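# Stack the scanner reel flat onto the left-side reel pile

## Task

Take the reel that lies on the scanner's glass and set it down flat on top of the stack of reels beside the glass, on the robot's left, with the same face up as before. It only counts if the reel stays there on its own once the robot lets go, and nothing the robot is touching at the end may sink when released.

## Robot and tools

Robot: two arms, left_arm and right_arm, each with a parallel gripper. In the state line (left_arm: … | right_arm: …) each gripper's end_effector_position is in metres and its orientation is end_effector_quat_wxyz, both in one shared scene frame. The origin is on the table top midway between the arms, +x points out over the table, +z points up, and left_arm sits on the +y side. The arm names do not match image sides. Printed hand positions can be off, more so at long reach.

Gripper frame: fingers point along the gripper's +z and close along its y. end_effector_position is the point between the pads when closed. Closed fingertips extend about 19 mm past it, open ones about 6 mm. Closing pushes the tips about 13 mm further out, so leave that gap above a surface.

Row layout, shared by execute_actions and move: one flat list of 16 numbers covering both arms, each in [-1, 1]. The order is left_arm dx, dy, dz, rx, ry, rz, left_gripper position, speed, then the same eight for right_arm and right_gripper. Always send all 16, even when only one arm moves. dx..rz are offsets, not a pose. They are expressed in that gripper's own axes and measured from its pose at the start of the action (or the last reported pose). 1.0 equals 0.6 m of travel or 180 degrees. rx, ry, rz form one rotation vector.

Gripper numbers are absolute. position +1 is fully open (85 mm), 0 is about 41 mm, and about -0.8 is where the pads touch. -1 means close until blocked, which grips at about 190-235 N per pad. Gripper speed -1 is about 20 mm/s, 0 about 85, +1 about 150. A 0 is a real command. To leave a gripper unchanged, repeat its previous position and speed. Changes under 0.01 are ignored. position_measured_pct is roughly 50 - 50*position, with 0 meaning fully open. If it stops below 90 before the target, the gripper is holding something. Around 90 means the pads met. For a soft grip, open first, then close to slightly less than the object's width. To release, command wider than the object.

execute_actions(actions): a list of actions. Each action is a table of up to 15 rows, one per 1/30 s step, and each action lasts 0.5 s. A short table repeats its last row. Every row is an offset from that action's start pose, not from the previous row. An empty list just returns the state and images. On every step the commanded pose is clipped to within 70 mm and 16 degrees of the measured pose. The arm then moves no further than the last clipped pose, so large motions take several actions. Results include step readings. HELD marks steps where an arm's command was held back.

move(target, speed, blocking): target is one 16-number row of offsets from the last reported pose. It gives a straight-line path, with all arms finishing together in 0.5-10 s; the path is cut off at 10 s. speed is the path's top speed in m/s, from 0.002 to 0.5 (default 0.25), with rotation up to twice that in rad/s. The path does not avoid obstacles or the other arm, and the real gripper may lag, stray, or overshoot the speed near full reach. Faster contact hits harder, and aiming further past the contact presses harder. With blocking=false you get a result after 0.5 s. Until a result shows the move has ended, use wait or stop before any other motion command. The result adds a move: line. done means it arrived. off_target, moving, held or fault are the other endings. limits=paced means the sent pose was clipped. limits=held means some steps were blocked, after which the arm may speed up. The result also gives each gripper's distance from its target.

wait(seconds 0-10): lets the scene run while the last commands hold. stop: brakes a running move, needing room to brake; the fingers keep moving. zoom_image(camera, region [x0,y0,x1,y1], at most 504x504): enlarges part of cam_high, cam_low, cam_left_wrist or cam_right_wrist (each 504x504, origin top-left). finished_scene(scene): ends the scene and cannot be undone. Call it only when the reel sits released and stable.

Other result lines. Hand target is where the controller is driving the gripper. pose unreachable means the clearance check altered or blocked that arm's command. Joint torques come with offsets and noise. MOTOR HOT warns at 60 °C. At 75 °C an OVER-TEMPERATURE FAULT makes that arm sag.

Risks to avoid:
- A joint hitting its load limit causes a TORQUE FAULT: the arm stops for 10 s and skips the rest of the call. Limits are 48 N m for waist, shoulder, upper arm roll and elbow, and 30.2 N m for the three wrist joints. Held weight counts.
- Do not collide the arms or press them together.
- Do not knock anything off the table.
- Avoid drops, slams and hard pushes into the stack or glass.
- Random tugs may disturb a held reel.

The robot keeps running during thinking.

Suggested order:
1. Locate the reel and stack with the cameras.
2. Open the gripper above the reel, descend, close and lift.
3. Carry the reel level over the stack and lower it gently until it is supported.
4. Open the gripper, retreat upward, confirm the reel is flat and stable, then finish.

Each tool is called after "Call:" by a JSON object that holds its "method" and its "body", one argument or row to a line.

## Session

Call:
{"method": "execute_actions", "body": {
  "actions": []
}}

Scene clock: 0.00 s.
left_arm: end_effector_position=(+0.4660, +0.0428, +0.1345) position_measured_pct=0.0 end_effector_quat_wxyz=(+0.160, +0.789, -0.484, +0.342) | right_arm: end_effector_position=(+0.6190, -0.9260, +0.1167) position_measured_pct=0.0 end_effector_quat_wxyz=(+0.319, +0.747, +0.581, -0.061)
Joint positions: left_arm=[0.575 0.634 0.006 1.951 1.869 0.411 2.262] | right_arm=[ 0.468  1.315  0.488  0.412 -0.173  0.857  0.348]
Joint velocities: left_arm=[-0.    -0.001 -0.    -0.    -0.    -0.    -0.   ] | right_arm=[ 0.001  0.    -0.002 -0.001  0.     0.001  0.   ]
Joint torques (N m, as the joint torque sensors report them, + toward a larger angle): no reading
Hand target (left_arm): +0.466, +0.043, +0.134; +0.160, +0.789, -0.484, +0.342
Hand target (right_arm): +0.619, -0.926, +0.117; +0.319, +0.747, +0.581, -0.061

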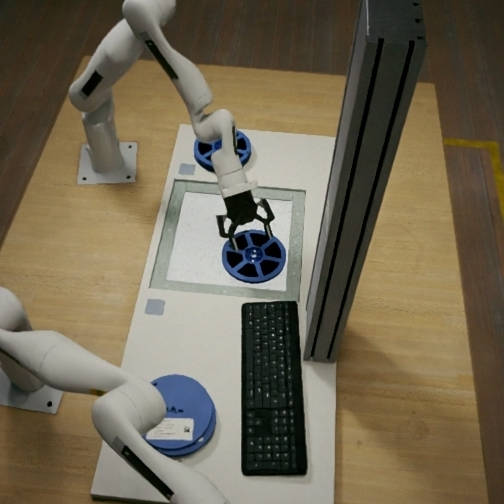

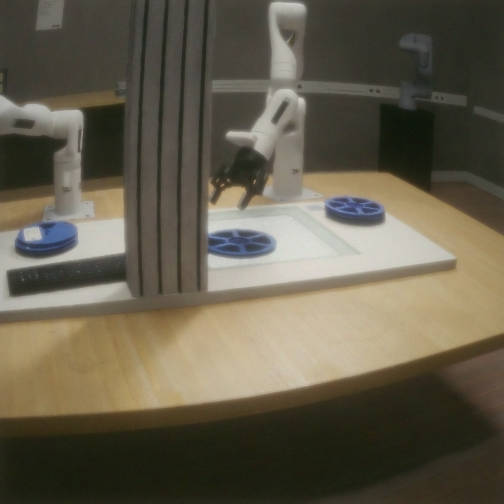

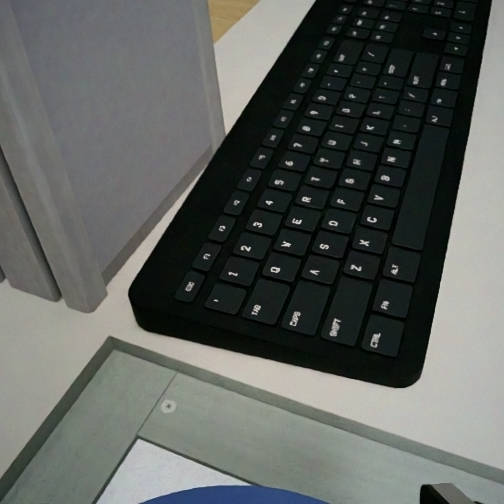

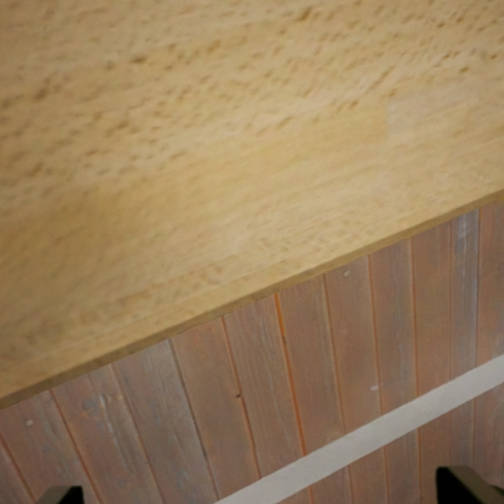

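Call:
{"method": "zoom_image", "body": {
  "camera": "cam_high",
  "region": [150, 110, 330, 300]
}}

Call:
{"method": "zoom_image", "body": {
  "camera": "cam_low",
  "region": [190, 170, 410, 280]
}}

Region (150, 110, 330, 300) of cam_high's 504x504 image, scaled by 2.653, with more detail than that image has; it fills the left 477 columns of this view, and the rest is white.

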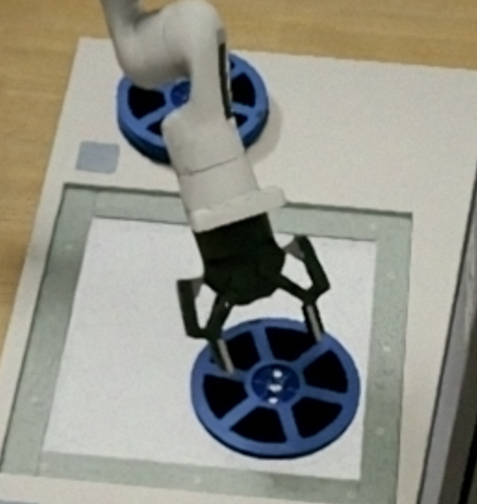

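Region (190, 170, 410, 280) of cam_low's 504x504 image, scaled by 2.291, with more detail than that image has.

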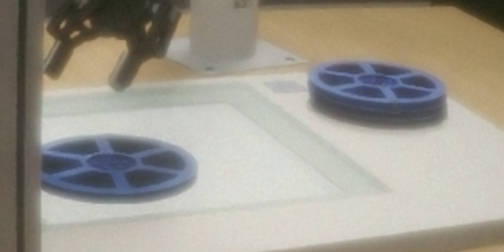

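Call:
{"method": "move", "body": {
  "target": [0.198,0.012,-0.195,-0.0235,-0.2454,-0.0104,1,0,0,0,0,0,0,0,1,0]
}}

Scene clock: 5.23 s.
left_arm: end_effector_position=(+0.4481, +0.0287, +0.3010) position_measured_pct=0.0 end_effector_quat_wxyz=(-0.001, +0.861, -0.509, +0.000) | right_arm: end_effector_position=(+0.6190, -0.9260, +0.1167) position_measured_pct=0.0 end_effector_quat_wxyz=(+0.319, +0.747, +0.581, -0.061)
Joint positions: left_arm=[ 0.957  0.8   -0.447  0.695  0.316  1.692  4.144] | right_arm=[ 0.468  1.315  0.488  0.412 -0.173  0.857  0.348]
Joint velocities: left_arm=[-0.01   0.019  0.001 -0.013 -0.     0.005  0.   ] | right_arm=[-0.001  0.001  0.001 -0.001  0.002 -0.     0.   ]
Joint torques (N m, as the joint torque sensors report them, + toward a larger angle): left_arm=[ -0.26 -23.06  -1.37  -8.51   0.3   -0.58  -0.05] | right_arm=[ -0.16 -28.57   2.72  -9.19   0.5   -1.48   0.37]
Hand target (left_arm): +0.449, +0.029, +0.300; -0.001, +0.861, -0.508, -0.000
Hand target (right_arm): +0.619, -0.926, +0.117; +0.319, +0.747, +0.581, -0.061
Off the commanded pose (left_arm): 0.002 m, 0 deg.
Off the commanded pose (right_arm): 0.000 m, 0 deg.
move: done; limits=paced

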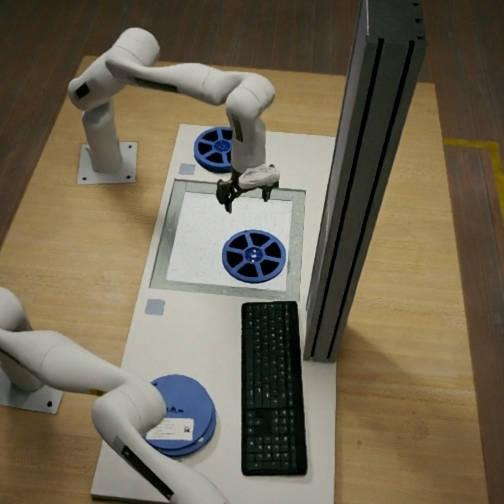

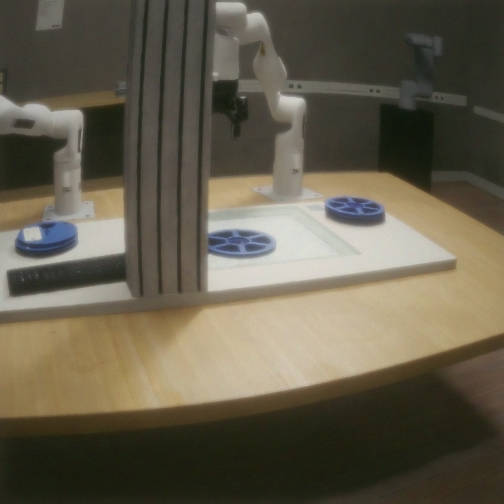

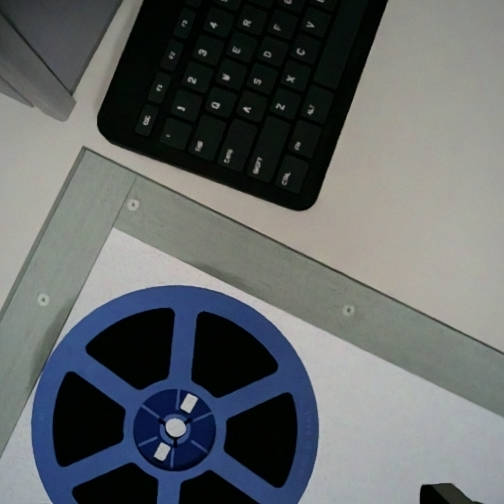

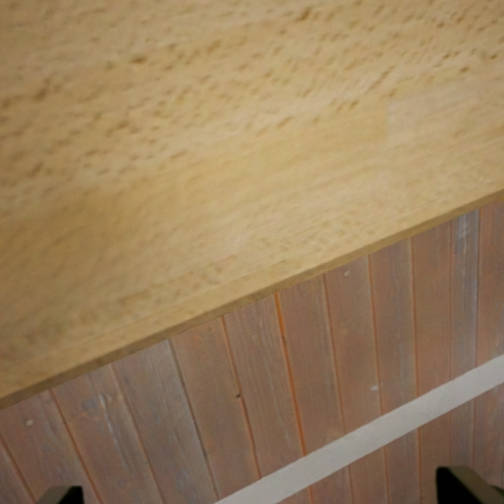

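Call:
{"method": "zoom_image", "body": {
  "camera": "cam_left_wrist",
  "region": [100, 350, 260, 504]
}}

Region (100, 350, 260, 504) of cam_left_wrist's 504x504 image, scaled by 3.150; it fills the top 485 rows of this view, and the rest is white.

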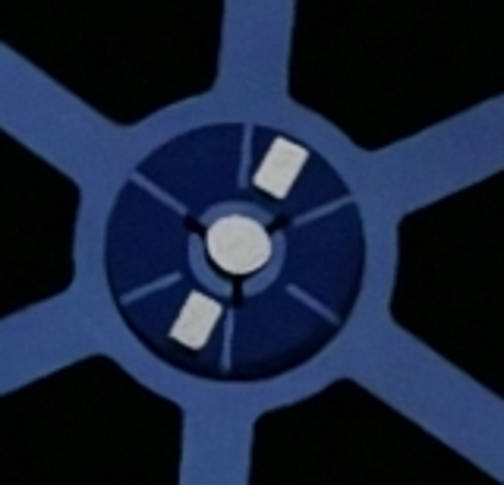

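Call:
{"method": "move", "body": {
  "target": [-0.2,-0.08,0.22,0,0.12,0,1,0,0,0,0,0,0,0,1,0]
}}

Scene clock: 8.17 s.
left_arm: end_effector_position=(+0.4329, +0.1565, +0.1688) position_measured_pct=0.0 end_effector_quat_wxyz=(+0.095, +0.846, -0.500, +0.162) | right_arm: end_effector_position=(+0.6190, -0.9260, +0.1167) position_measured_pct=0.0 end_effector_quat_wxyz=(+0.319, +0.747, +0.581, -0.061)
Joint positions: left_arm=[ 0.721  0.49  -0.343  1.789  0.672  0.728  3.431] | right_arm=[ 0.468  1.315  0.488  0.412 -0.173  0.857  0.348]
Joint velocities: left_arm=[-0.013 -0.004 -0.011  0.002  0.007  0.004 -0.007] | right_arm=[-0.     0.001 -0.001 -0.     0.002  0.    -0.001]
Joint torques (N m, as the joint torque sensors report them, + toward a larger angle): left_arm=[ -0.48 -16.78  -0.83  -7.98   0.98  -0.62  -0.29] | right_arm=[ -0.16 -28.62   2.86  -9.05   0.39  -1.6    0.38]
Hand target (left_arm): +0.433, +0.157, +0.169; +0.095, +0.846, -0.499, +0.162
Hand target (right_arm): +0.619, -0.926, +0.117; +0.319, +0.747, +0.581, -0.061
Off the commanded pose (left_arm): 0.001 m, 0 deg.
Off the commanded pose (right_arm): 0.000 m, 0 deg.
move: done

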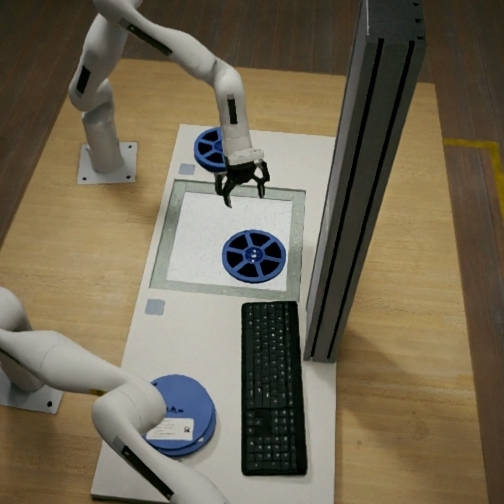

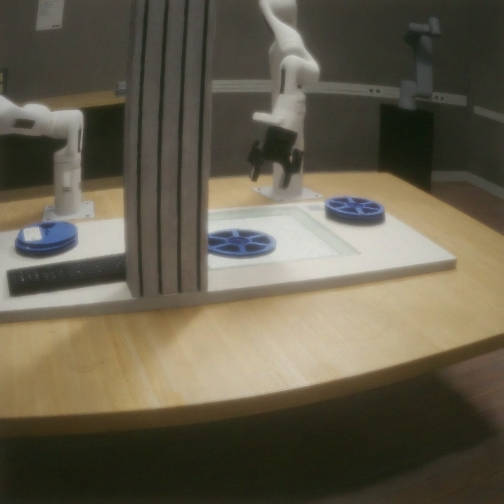

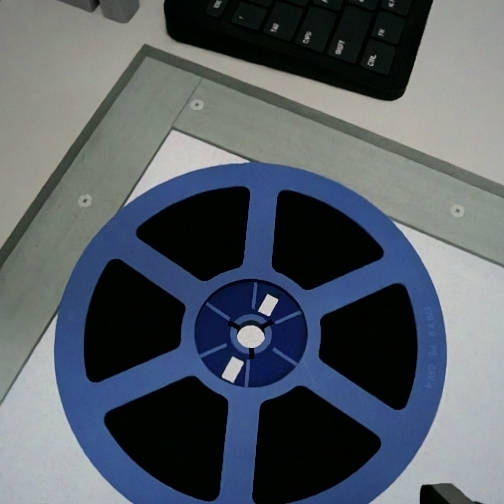

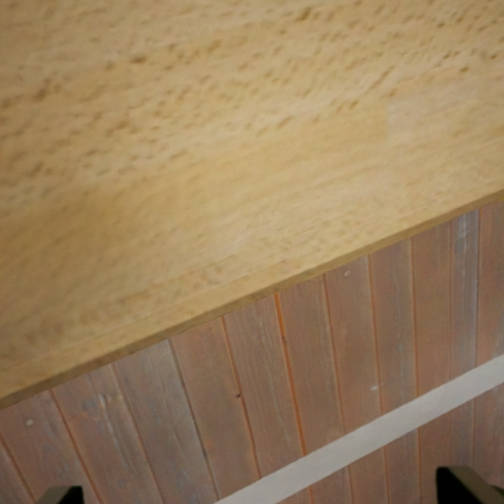

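Call:
{"method": "zoom_image", "body": {
  "camera": "cam_left_wrist",
  "region": [170, 260, 330, 410]
}}

Call:
{"method": "zoom_image", "body": {
  "camera": "cam_low",
  "region": [200, 215, 290, 270]
}}

Call:
{"method": "zoom_image", "body": {
  "camera": "cam_low",
  "region": [310, 185, 400, 240]
}}

Region (170, 260, 330, 410) of cam_left_wrist's 504x504 image, scaled by 3.150; it fills the top 472 rows of this view, and the rest is white.

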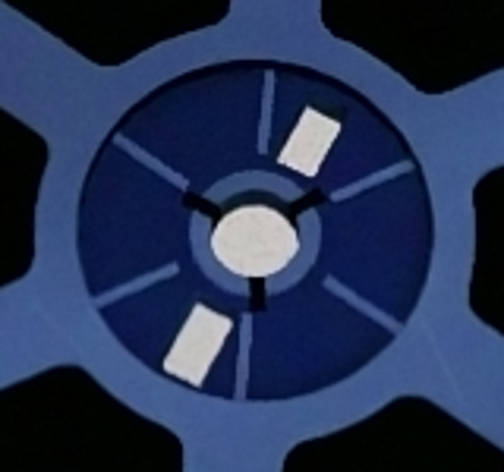

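Region (200, 215, 290, 270) of cam_low's 504x504 image, scaled by 5.600, with more detail than that image has.

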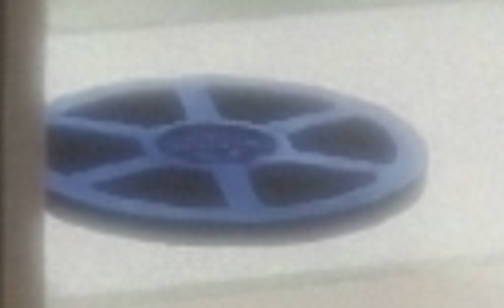

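Region (310, 185, 400, 240) of cam_low's 504x504 image, scaled by 5.600, with more detail than that image has.

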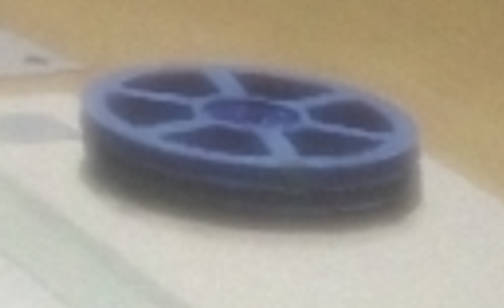

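Call:
{"method": "move", "body": {
  "target": [0.097,0.102,-0.053,0.0637,-0.1087,-0.3355,1,0,0.03,-0.38,-0.71,0,0,0,1,0]
}}

Scene clock: 16.27 s.
left_arm: end_effector_position=(+0.3991, +0.0896, +0.2198) position_measured_pct=0.0 end_effector_quat_wxyz=(+0.000, +1.000, -0.001, -0.000) | right_arm: end_effector_position=(+0.2980, -0.6509, +0.3510) position_measured_pct=0.0 end_effector_quat_wxyz=(+0.318, +0.746, +0.581, -0.061)
Joint positions: left_arm=[ 1.176  0.688 -0.754  1.292  0.465  1.336  4.968] | right_arm=[-0.368 -0.028  0.773  1.943  0.589  0.744 -0.116]
Joint velocities: left_arm=[-0.     0.002  0.001 -0.     0.    -0.001 -0.   ] | right_arm=[-0.001 -0.009 -0.003  0.001  0.001 -0.    -0.   ]
Joint torques (N m, as the joint torque sensors report them, + toward a larger angle): left_arm=[ -0.62 -19.36  -3.76  -8.09   0.26  -0.34  -0.22] | right_arm=[-0.03 -4.79 -0.46 -9.79  0.69 -0.76  0.31]
Hand target (left_arm): +0.399, +0.090, +0.220; +0.000, +1.000, -0.001, -0.000
Hand target (right_arm): +0.298, -0.651, +0.351; +0.319, +0.746, +0.581, -0.061
Off the commanded pose (left_arm): 0.001 m, 0 deg.
Off the commanded pose (right_arm): 0.002 m, 0 deg.
move: done

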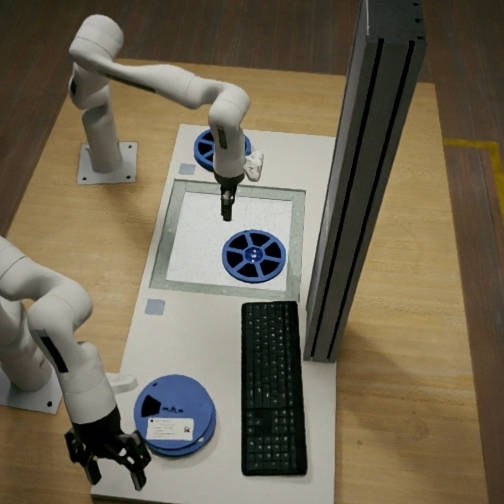

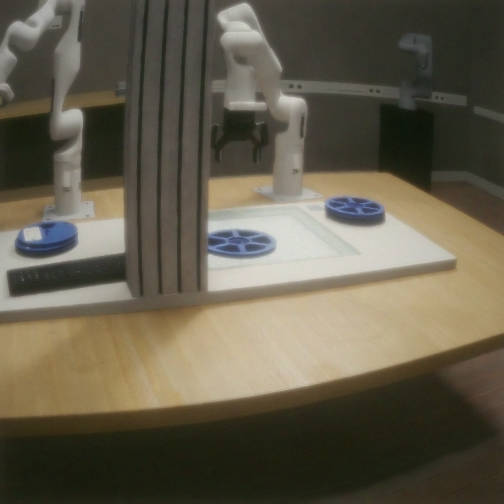

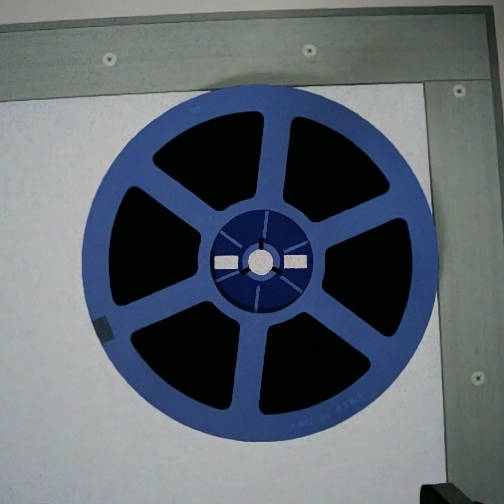

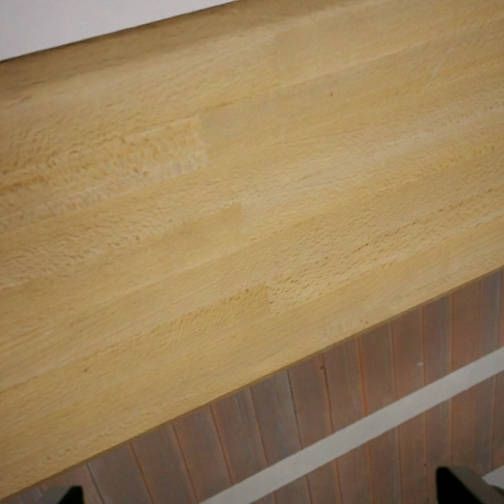

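Call:
{"method": "move", "body": {
  "target": [0.118,-0.073,0.233,-0.028,0,0,0.77,0,0,0,0,0,0,0,1,0]
}}

Call:
{"method": "zoom_image", "body": {
  "camera": "cam_low",
  "region": [200, 170, 310, 270]
}}

Call:
{"method": "zoom_image", "body": {
  "camera": "cam_high",
  "region": [200, 190, 310, 295]
}}

Scene clock: 20.97 s.
left_arm: end_effector_position=(+0.4704, +0.1330, +0.0804) position_measured_pct=11.5 end_effector_quat_wxyz=(+0.044, +0.999, -0.001, +0.000) | right_arm: end_effector_position=(+0.2980, -0.6509, +0.3510) position_measured_pct=0.0 end_effector_quat_wxyz=(+0.318, +0.746, +0.581, -0.061)
Joint positions: left_arm=[ 0.939  0.885 -0.644  1.388  0.665  1.055  4.679] | right_arm=[-0.368 -0.028  0.773  1.943  0.589  0.744 -0.116]
Joint velocities: left_arm=[-0.003  0.002 -0.    -0.     0.002  0.    -0.001] | right_arm=[-0.    -0.001 -0.001  0.    -0.003  0.    -0.   ]
Joint torques (N m, as the joint torque sensors report them, + toward a larger angle): left_arm=[ -0.12 -21.58  -3.98  -6.76   0.58  -0.38  -0.22] | right_arm=[-0.09 -5.1  -0.48 -9.48  0.87 -0.92  0.37]
Hand target (left_arm): +0.470, +0.133, +0.080; +0.044, +0.999, -0.000, +0.000
Hand target (right_arm): +0.298, -0.651, +0.351; +0.318, +0.746, +0.581, -0.061
Off the commanded pose (left_arm): 0.001 m, 0 deg.
Off the commanded pose (right_arm): 0.000 m, 0 deg.
move: done

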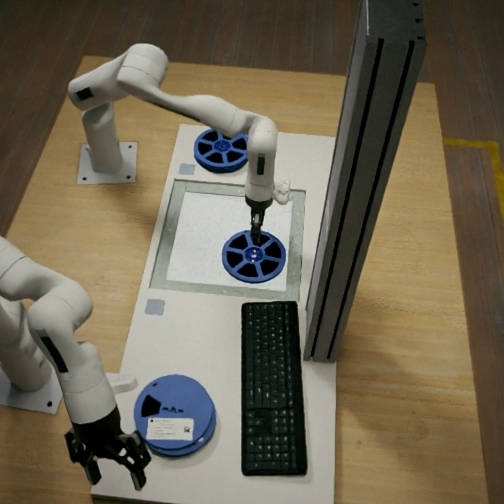

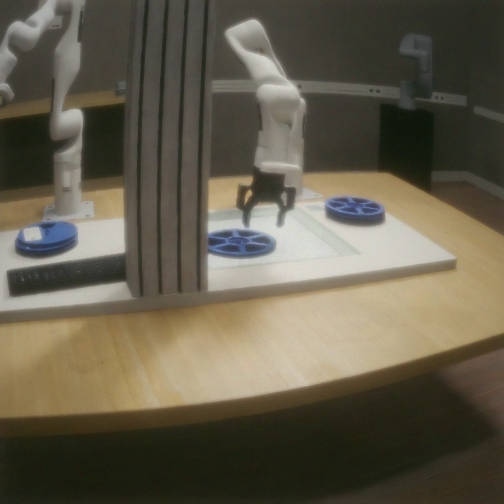

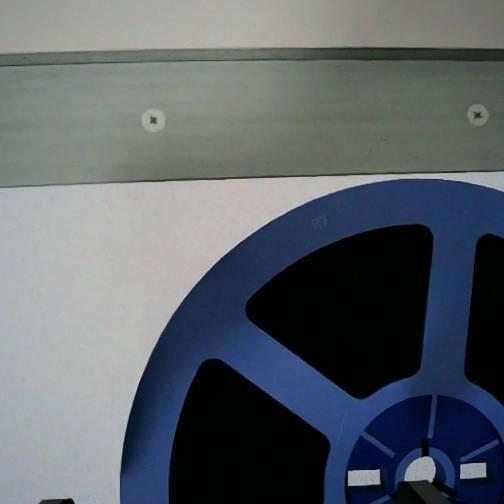

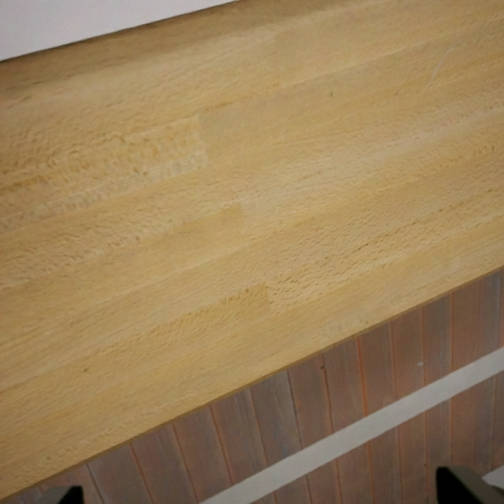

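Region (200, 170, 310, 270) of cam_low's 504x504 image, scaled by 4.582, with more detail than that image has; it fills the top 458 rows of this view, and the rest is white.

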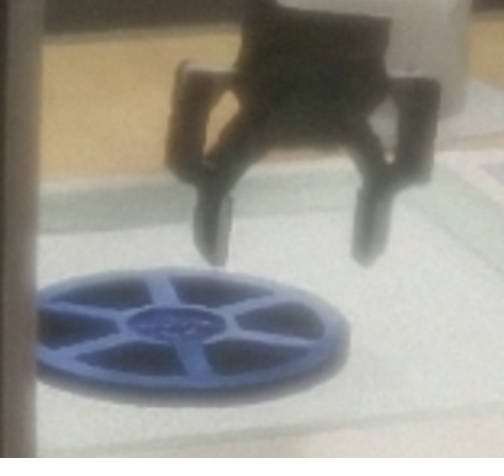

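Region (200, 190, 310, 295) of cam_high's 504x504 image, scaled by 4.582, with more detail than that image has; it fills the top 481 rows of this view, and the rest is white.

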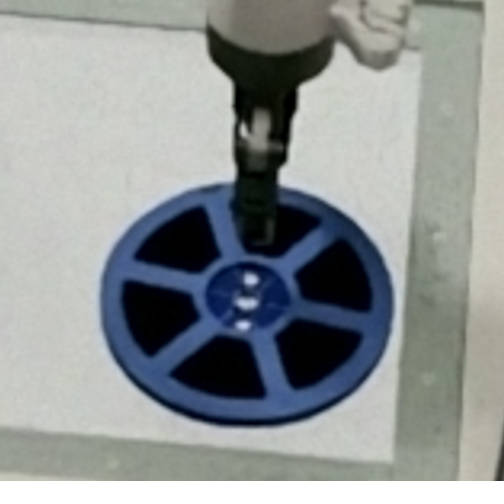

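Call:
{"method": "move", "body": {
  "target": [0,-0.0033,0.038,0,0,0,0.77,0,0,0,0,0,0,0,1,0],
  "speed": 0.05
}}

Call:
{"method": "zoom_image", "body": {
  "camera": "cam_low",
  "region": [200, 170, 310, 270]
}}

Scene clock: 22.33 s.
left_arm: end_effector_position=(+0.4705, +0.1329, +0.0576) position_measured_pct=11.5 end_effector_quat_wxyz=(+0.044, +0.999, -0.001, +0.000) | right_arm: end_effector_position=(+0.2980, -0.6509, +0.3510) position_measured_pct=0.0 end_effector_quat_wxyz=(+0.318, +0.746, +0.581, -0.061)
Joint positions: left_arm=[ 0.933  0.916 -0.628  1.404  0.687  1.011  4.659] | right_arm=[-0.368 -0.028  0.773  1.943  0.589  0.744 -0.116]
Joint velocities: left_arm=[-0.001  0.003 -0.001 -0.    -0.002  0.    -0.   ] | right_arm=[-0.    -0.001 -0.001 -0.001  0.    -0.     0.   ]
Joint torques (N m, as the joint torque sensors report them, + toward a larger angle): left_arm=[ -0.66 -21.4   -3.99  -6.57   0.44  -0.4   -0.17] | right_arm=[ 0.04 -5.11 -0.41 -9.48  0.67 -0.83  0.24]
Hand target (left_arm): +0.470, +0.133, +0.057; +0.044, +0.999, -0.001, +0.000
Hand target (right_arm): +0.298, -0.651, +0.351; +0.318, +0.746, +0.581, -0.061
Off the commanded pose (left_arm): 0.000 m, 0 deg.
Off the commanded pose (right_arm): 0.000 m, 0 deg.
move: done

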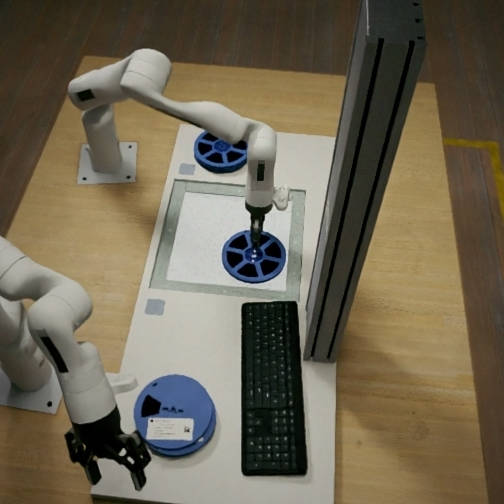

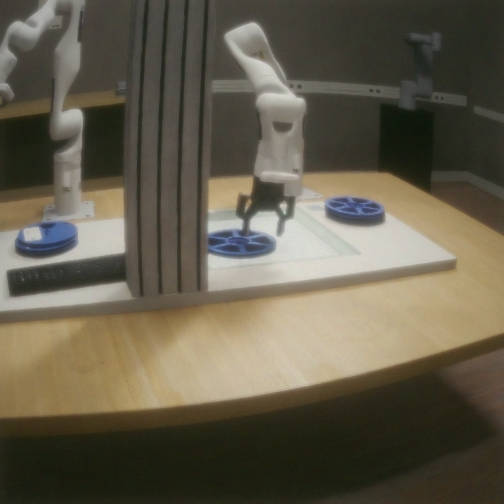

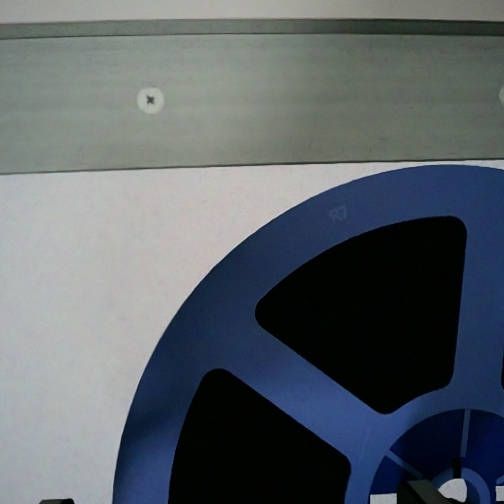

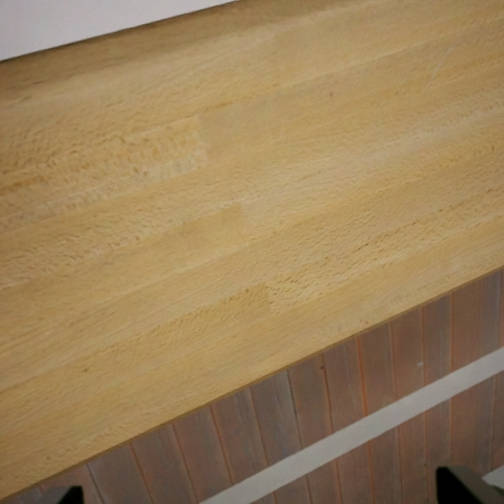

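Region (200, 170, 310, 270) of cam_low's 504x504 image, scaled by 4.582, with more detail than that image has; it fills the top 458 rows of this view, and the rest is white.

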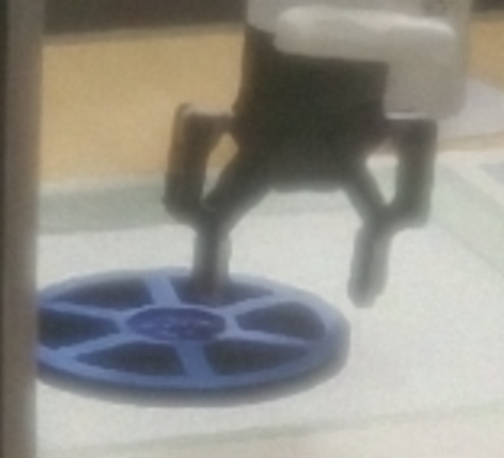

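Call:
{"method": "move", "body": {
  "target": [0.002,0.005,0.0145,0,0,0,0.77,0,0,0,0,0,0,0,1,0],
  "speed": 0.02
}}

Call:
{"method": "zoom_image", "body": {
  "camera": "cam_low",
  "region": [200, 190, 310, 270]
}}

Scene clock: 23.97 s.
left_arm: end_effector_position=(+0.4717, +0.1291, +0.0492) position_measured_pct=11.5 end_effector_quat_wxyz=(+0.044, +0.999, -0.001, +0.000) | right_arm: end_effector_position=(+0.2980, -0.6509, +0.3510) position_measured_pct=0.0 end_effector_quat_wxyz=(+0.318, +0.746, +0.581, -0.061)
Joint positions: left_arm=[ 0.933  0.933 -0.622  1.398  0.695  1.001  4.661] | right_arm=[-0.368 -0.028  0.773  1.943  0.589  0.744 -0.116]
Joint velocities: left_arm=[-0.001  0.004 -0.    -0.    -0.002  0.     0.   ] | right_arm=[-0.001 -0.001  0.    -0.     0.003  0.    -0.   ]
Joint torques (N m, as the joint torque sensors report them, + toward a larger angle): left_arm=[ -0.45 -21.84  -3.76  -6.4    0.46  -0.41  -0.22] | right_arm=[-0.04 -4.81 -0.59 -9.72  0.73 -0.82  0.39]
Hand target (left_arm): +0.472, +0.129, +0.049; +0.044, +0.999, -0.001, +0.000
Hand target (right_arm): +0.298, -0.651, +0.351; +0.318, +0.746, +0.581, -0.061
Off the commanded pose (left_arm): 0.000 m, 0 deg.
Off the commanded pose (right_arm): 0.000 m, 0 deg.
move: done

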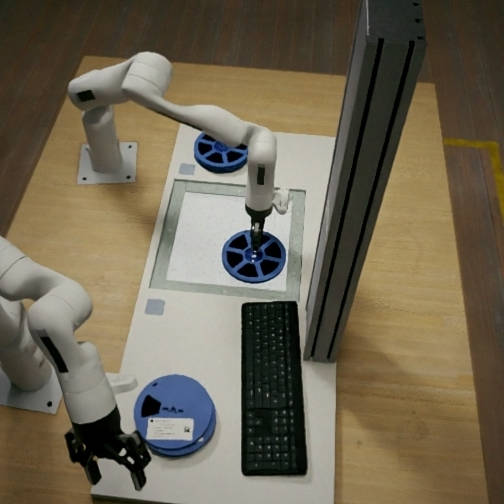

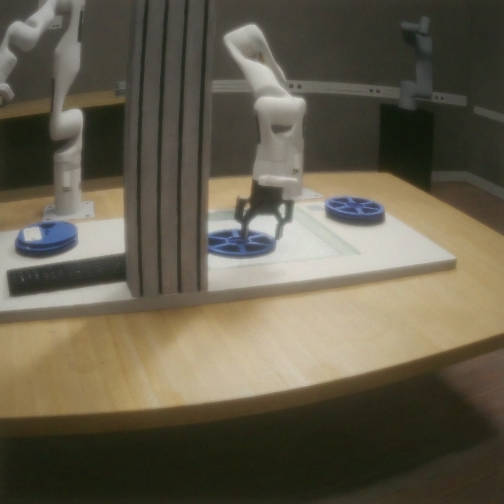

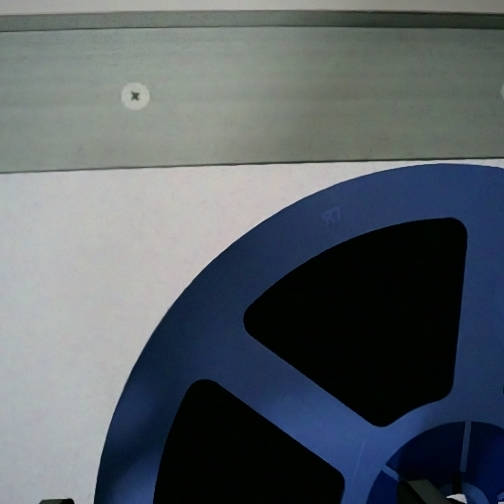

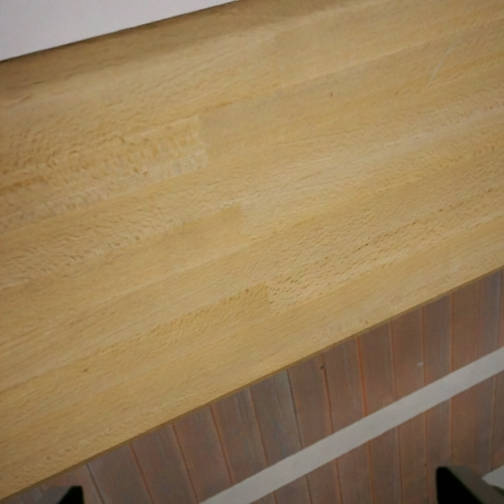

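Region (200, 190, 310, 270) of cam_low's 504x504 image, scaled by 4.582, with more detail than that image has; it fills the top 367 rows of this view, and the rest is white.

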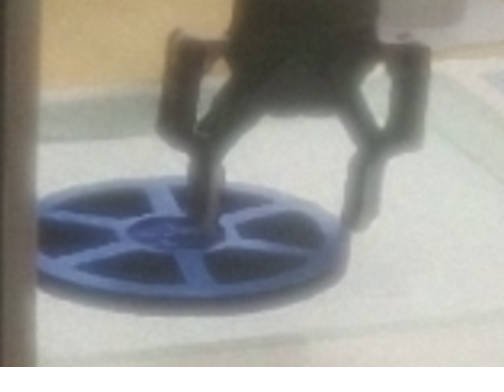

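Descend in small steps, watching torque.

Call:
{"method": "move", "body": {
  "target": [0,-0.0006,0.0067,0,0,0,0.77,0,0,0,0,0,0,0,1,0],
  "speed": 0.008
}}

Call:
{"method": "move", "body": {
  "target": [0,-0.0004,0.005,0,0,0,0.77,0,0,0,0,0,0,0,1,0],
  "speed": 0.006
}}

Scene clock: 25.47 s.
left_arm: end_effector_position=(+0.4717, +0.1291, +0.0452) position_measured_pct=11.5 end_effector_quat_wxyz=(+0.044, +0.999, -0.001, +0.000) | right_arm: end_effector_position=(+0.2980, -0.6509, +0.3510) position_measured_pct=0.0 end_effector_quat_wxyz=(+0.318, +0.746, +0.581, -0.061)
Joint positions: left_arm=[ 0.932  0.939 -0.619  1.4    0.699  0.993  4.657] | right_arm=[-0.368 -0.028  0.773  1.943  0.589  0.744 -0.116]
Joint velocities: left_arm=[-0.001 -0.001  0.001 -0.     0.    -0.001  0.001] | right_arm=[ 0.001 -0.002  0.    -0.001 -0.    -0.001 -0.   ]
Joint torques (N m, as the joint torque sensors report them, + toward a larger angle): left_arm=[ -0.54 -21.86  -3.79  -6.38   0.5   -0.34  -0.22] | right_arm=[-0.05 -4.95 -0.8  -9.49  0.86 -0.92  0.3 ]
Hand target (left_arm): +0.472, +0.129, +0.045; +0.044, +0.999, -0.001, +0.000
Hand target (right_arm): +0.298, -0.651, +0.351; +0.318, +0.746, +0.581, -0.061
Off the commanded pose (left_arm): 0.000 m, 0 deg.
Off the commanded pose (right_arm): 0.000 m, 0 deg.
move: done

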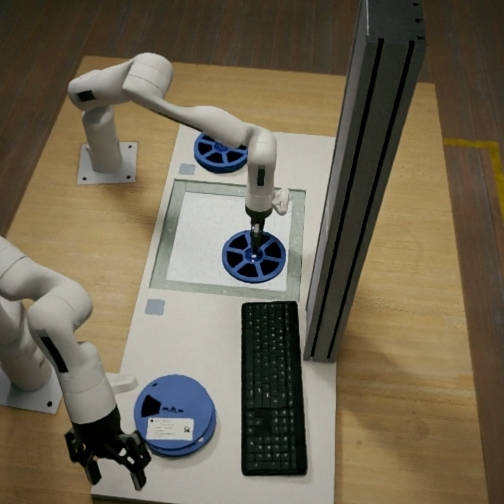

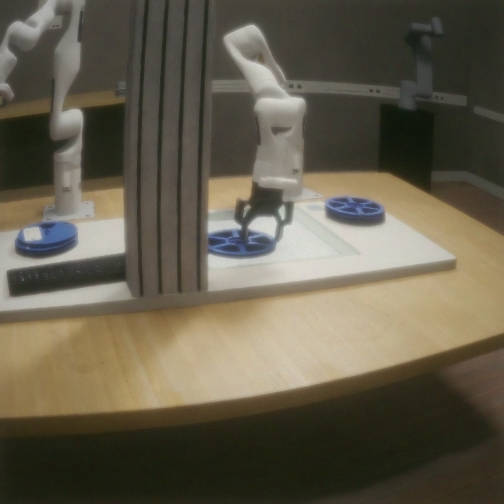

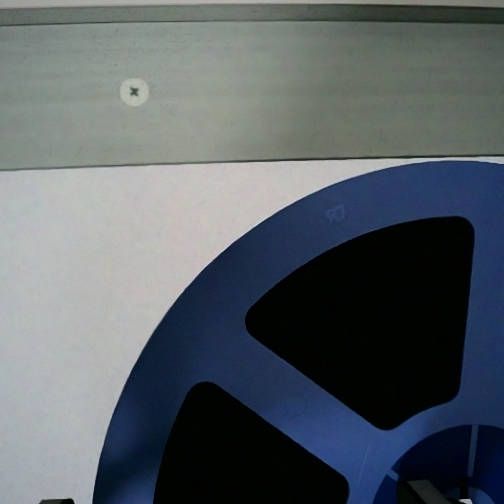

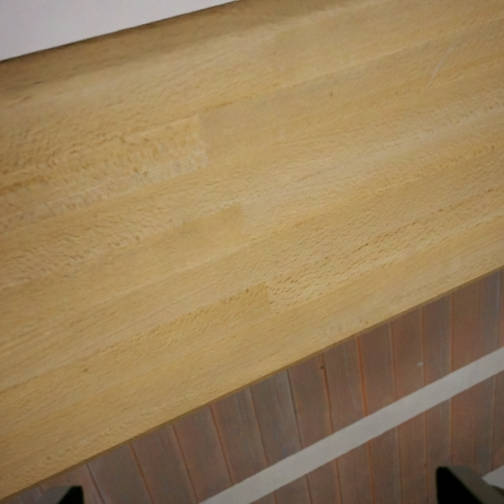

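Scene clock: 26.20 s.
left_arm: end_effector_position=(+0.4720, +0.1289, +0.0438) position_measured_pct=11.5 end_effector_quat_wxyz=(+0.045, +0.999, -0.001, +0.001) | right_arm: end_effector_position=(+0.2980, -0.6509, +0.3510) position_measured_pct=0.0 end_effector_quat_wxyz=(+0.318, +0.746, +0.581, -0.061)
Joint positions: left_arm=[ 0.931  0.941 -0.617  1.401  0.702  0.989  4.654] | right_arm=[-0.368 -0.028  0.773  1.943  0.589  0.744 -0.116]
Joint velocities: left_arm=[ 0.     0.001  0.001 -0.     0.001  0.001 -0.   ] | right_arm=[-0.001 -0.002  0.     0.001 -0.    -0.     0.   ]
Joint torques (N m, as the joint torque sensors report them, + toward a larger angle): left_arm=[ -0.41 -19.85  -3.34  -6.15   0.66  -0.93  -0.14] | right_arm=[-0.03 -5.17 -0.79 -9.73  0.89 -0.87  0.3 ]
Hand target (left_arm): +0.472, +0.129, +0.042; +0.044, +0.999, -0.001, +0.000
Hand target (right_arm): +0.298, -0.651, +0.351; +0.318, +0.746, +0.581, -0.061
Off the commanded pose (left_arm): 0.002 m, 0 deg.
Off the commanded pose (right_arm): 0.000 m, 0 deg.
move: done

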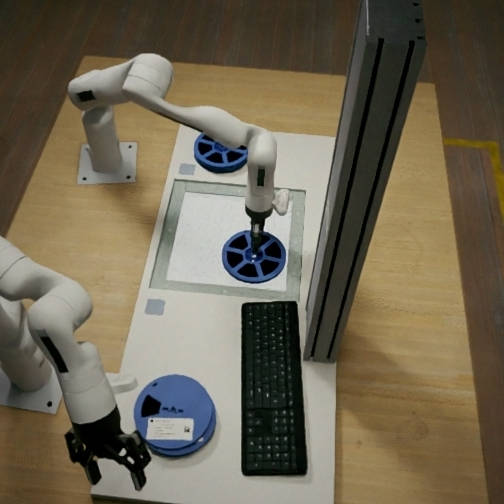

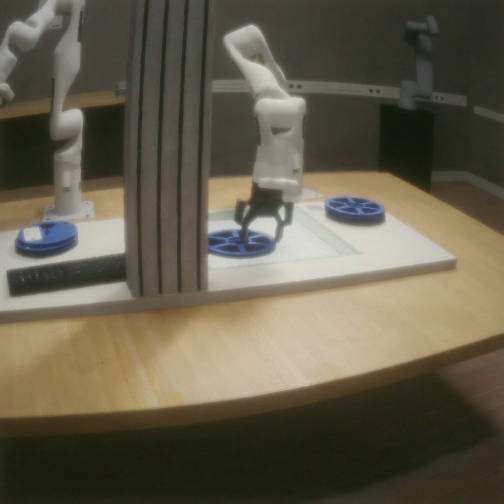

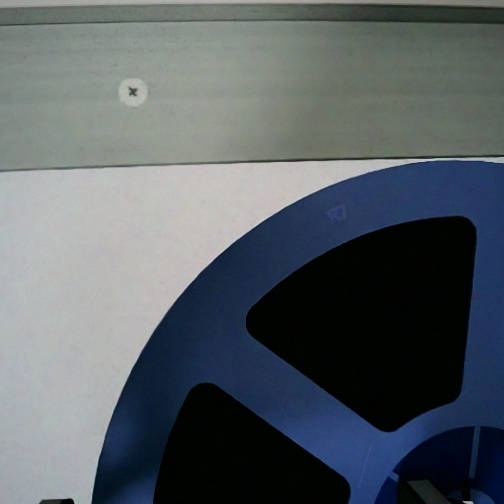

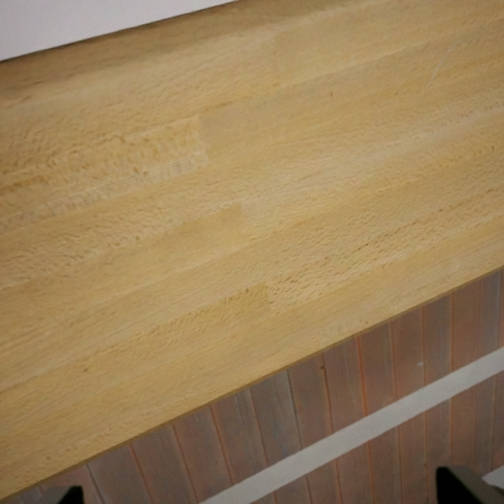

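Call:
{"method": "move", "body": {
  "target": [0,0,-0.0015,0,0,0,0.45,-1,0,0,0,0,0,0,1,0],
  "speed": 0.005
}}

Call:
{"method": "zoom_image", "body": {
  "camera": "cam_low",
  "region": [200, 190, 310, 270]
}}

Scene clock: 28.00 s.
left_arm: end_effector_position=(+0.4730, +0.1279, +0.0479) position_measured_pct=26.2 end_effector_quat_wxyz=(+0.047, +0.999, -0.001, +0.003) | right_arm: end_effector_position=(+0.2980, -0.6509, +0.3510) position_measured_pct=0.0 end_effector_quat_wxyz=(+0.318, +0.746, +0.581, -0.061)
Joint positions: left_arm=[ 0.932  0.935 -0.62   1.4    0.703  0.993  4.653] | right_arm=[-0.368 -0.028  0.773  1.943  0.589  0.744 -0.116]
Joint velocities: left_arm=[ 0.001  0.002 -0.001 -0.     0.002  0.    -0.001] | right_arm=[ 0.     0.    -0.001 -0.    -0.002  0.001 -0.   ]
Joint torques (N m, as the joint torque sensors report them, + toward a larger angle): left_arm=[ -0.57 -18.12  -3.36  -5.74   0.23  -0.96   0.15] | right_arm=[ 0.12 -4.98 -0.61 -9.73  0.76 -0.72  0.21]
Hand target (left_arm): +0.472, +0.129, +0.045; +0.045, +0.999, -0.001, +0.001
Hand target (right_arm): +0.298, -0.651, +0.351; +0.318, +0.746, +0.581, -0.061
Off the commanded pose (left_arm): 0.004 m, 0 deg.
Off the commanded pose (right_arm): 0.000 m, 0 deg.
move: off_target (left_arm)

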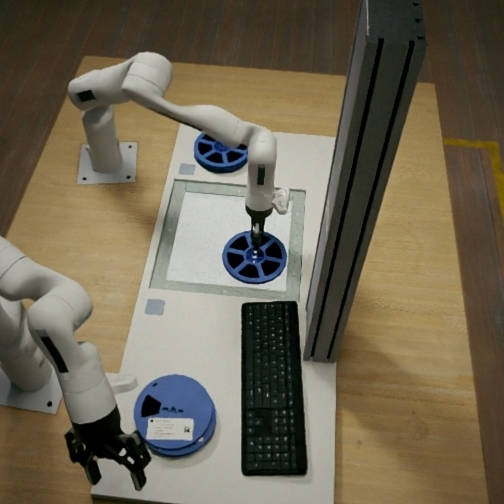

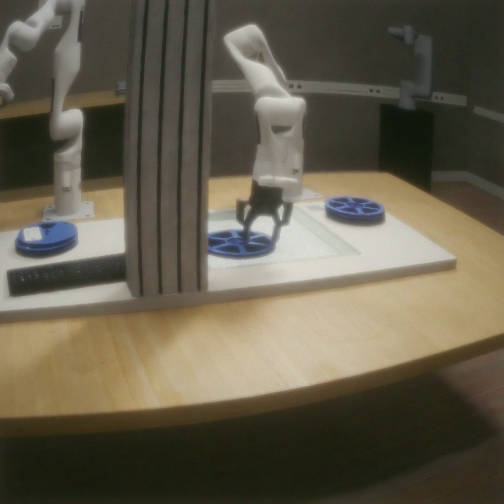

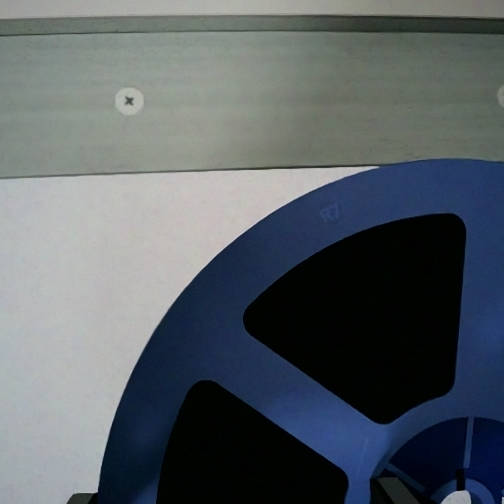

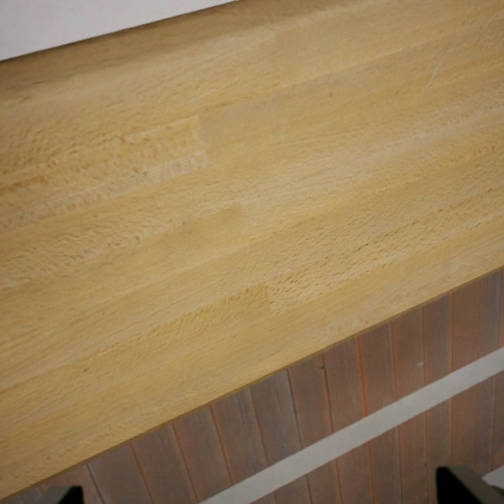

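Region (200, 190, 310, 270) of cam_low's 504x504 image, scaled by 4.582, with more detail than that image has; it fills the top 367 rows of this view, and the rest is white.

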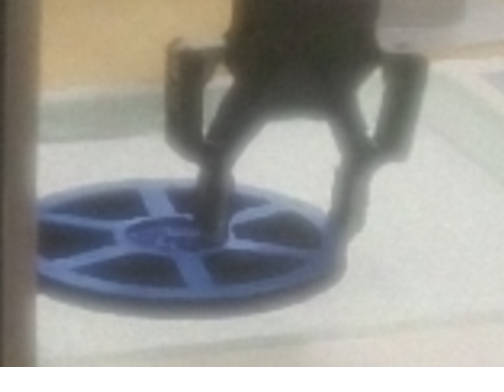

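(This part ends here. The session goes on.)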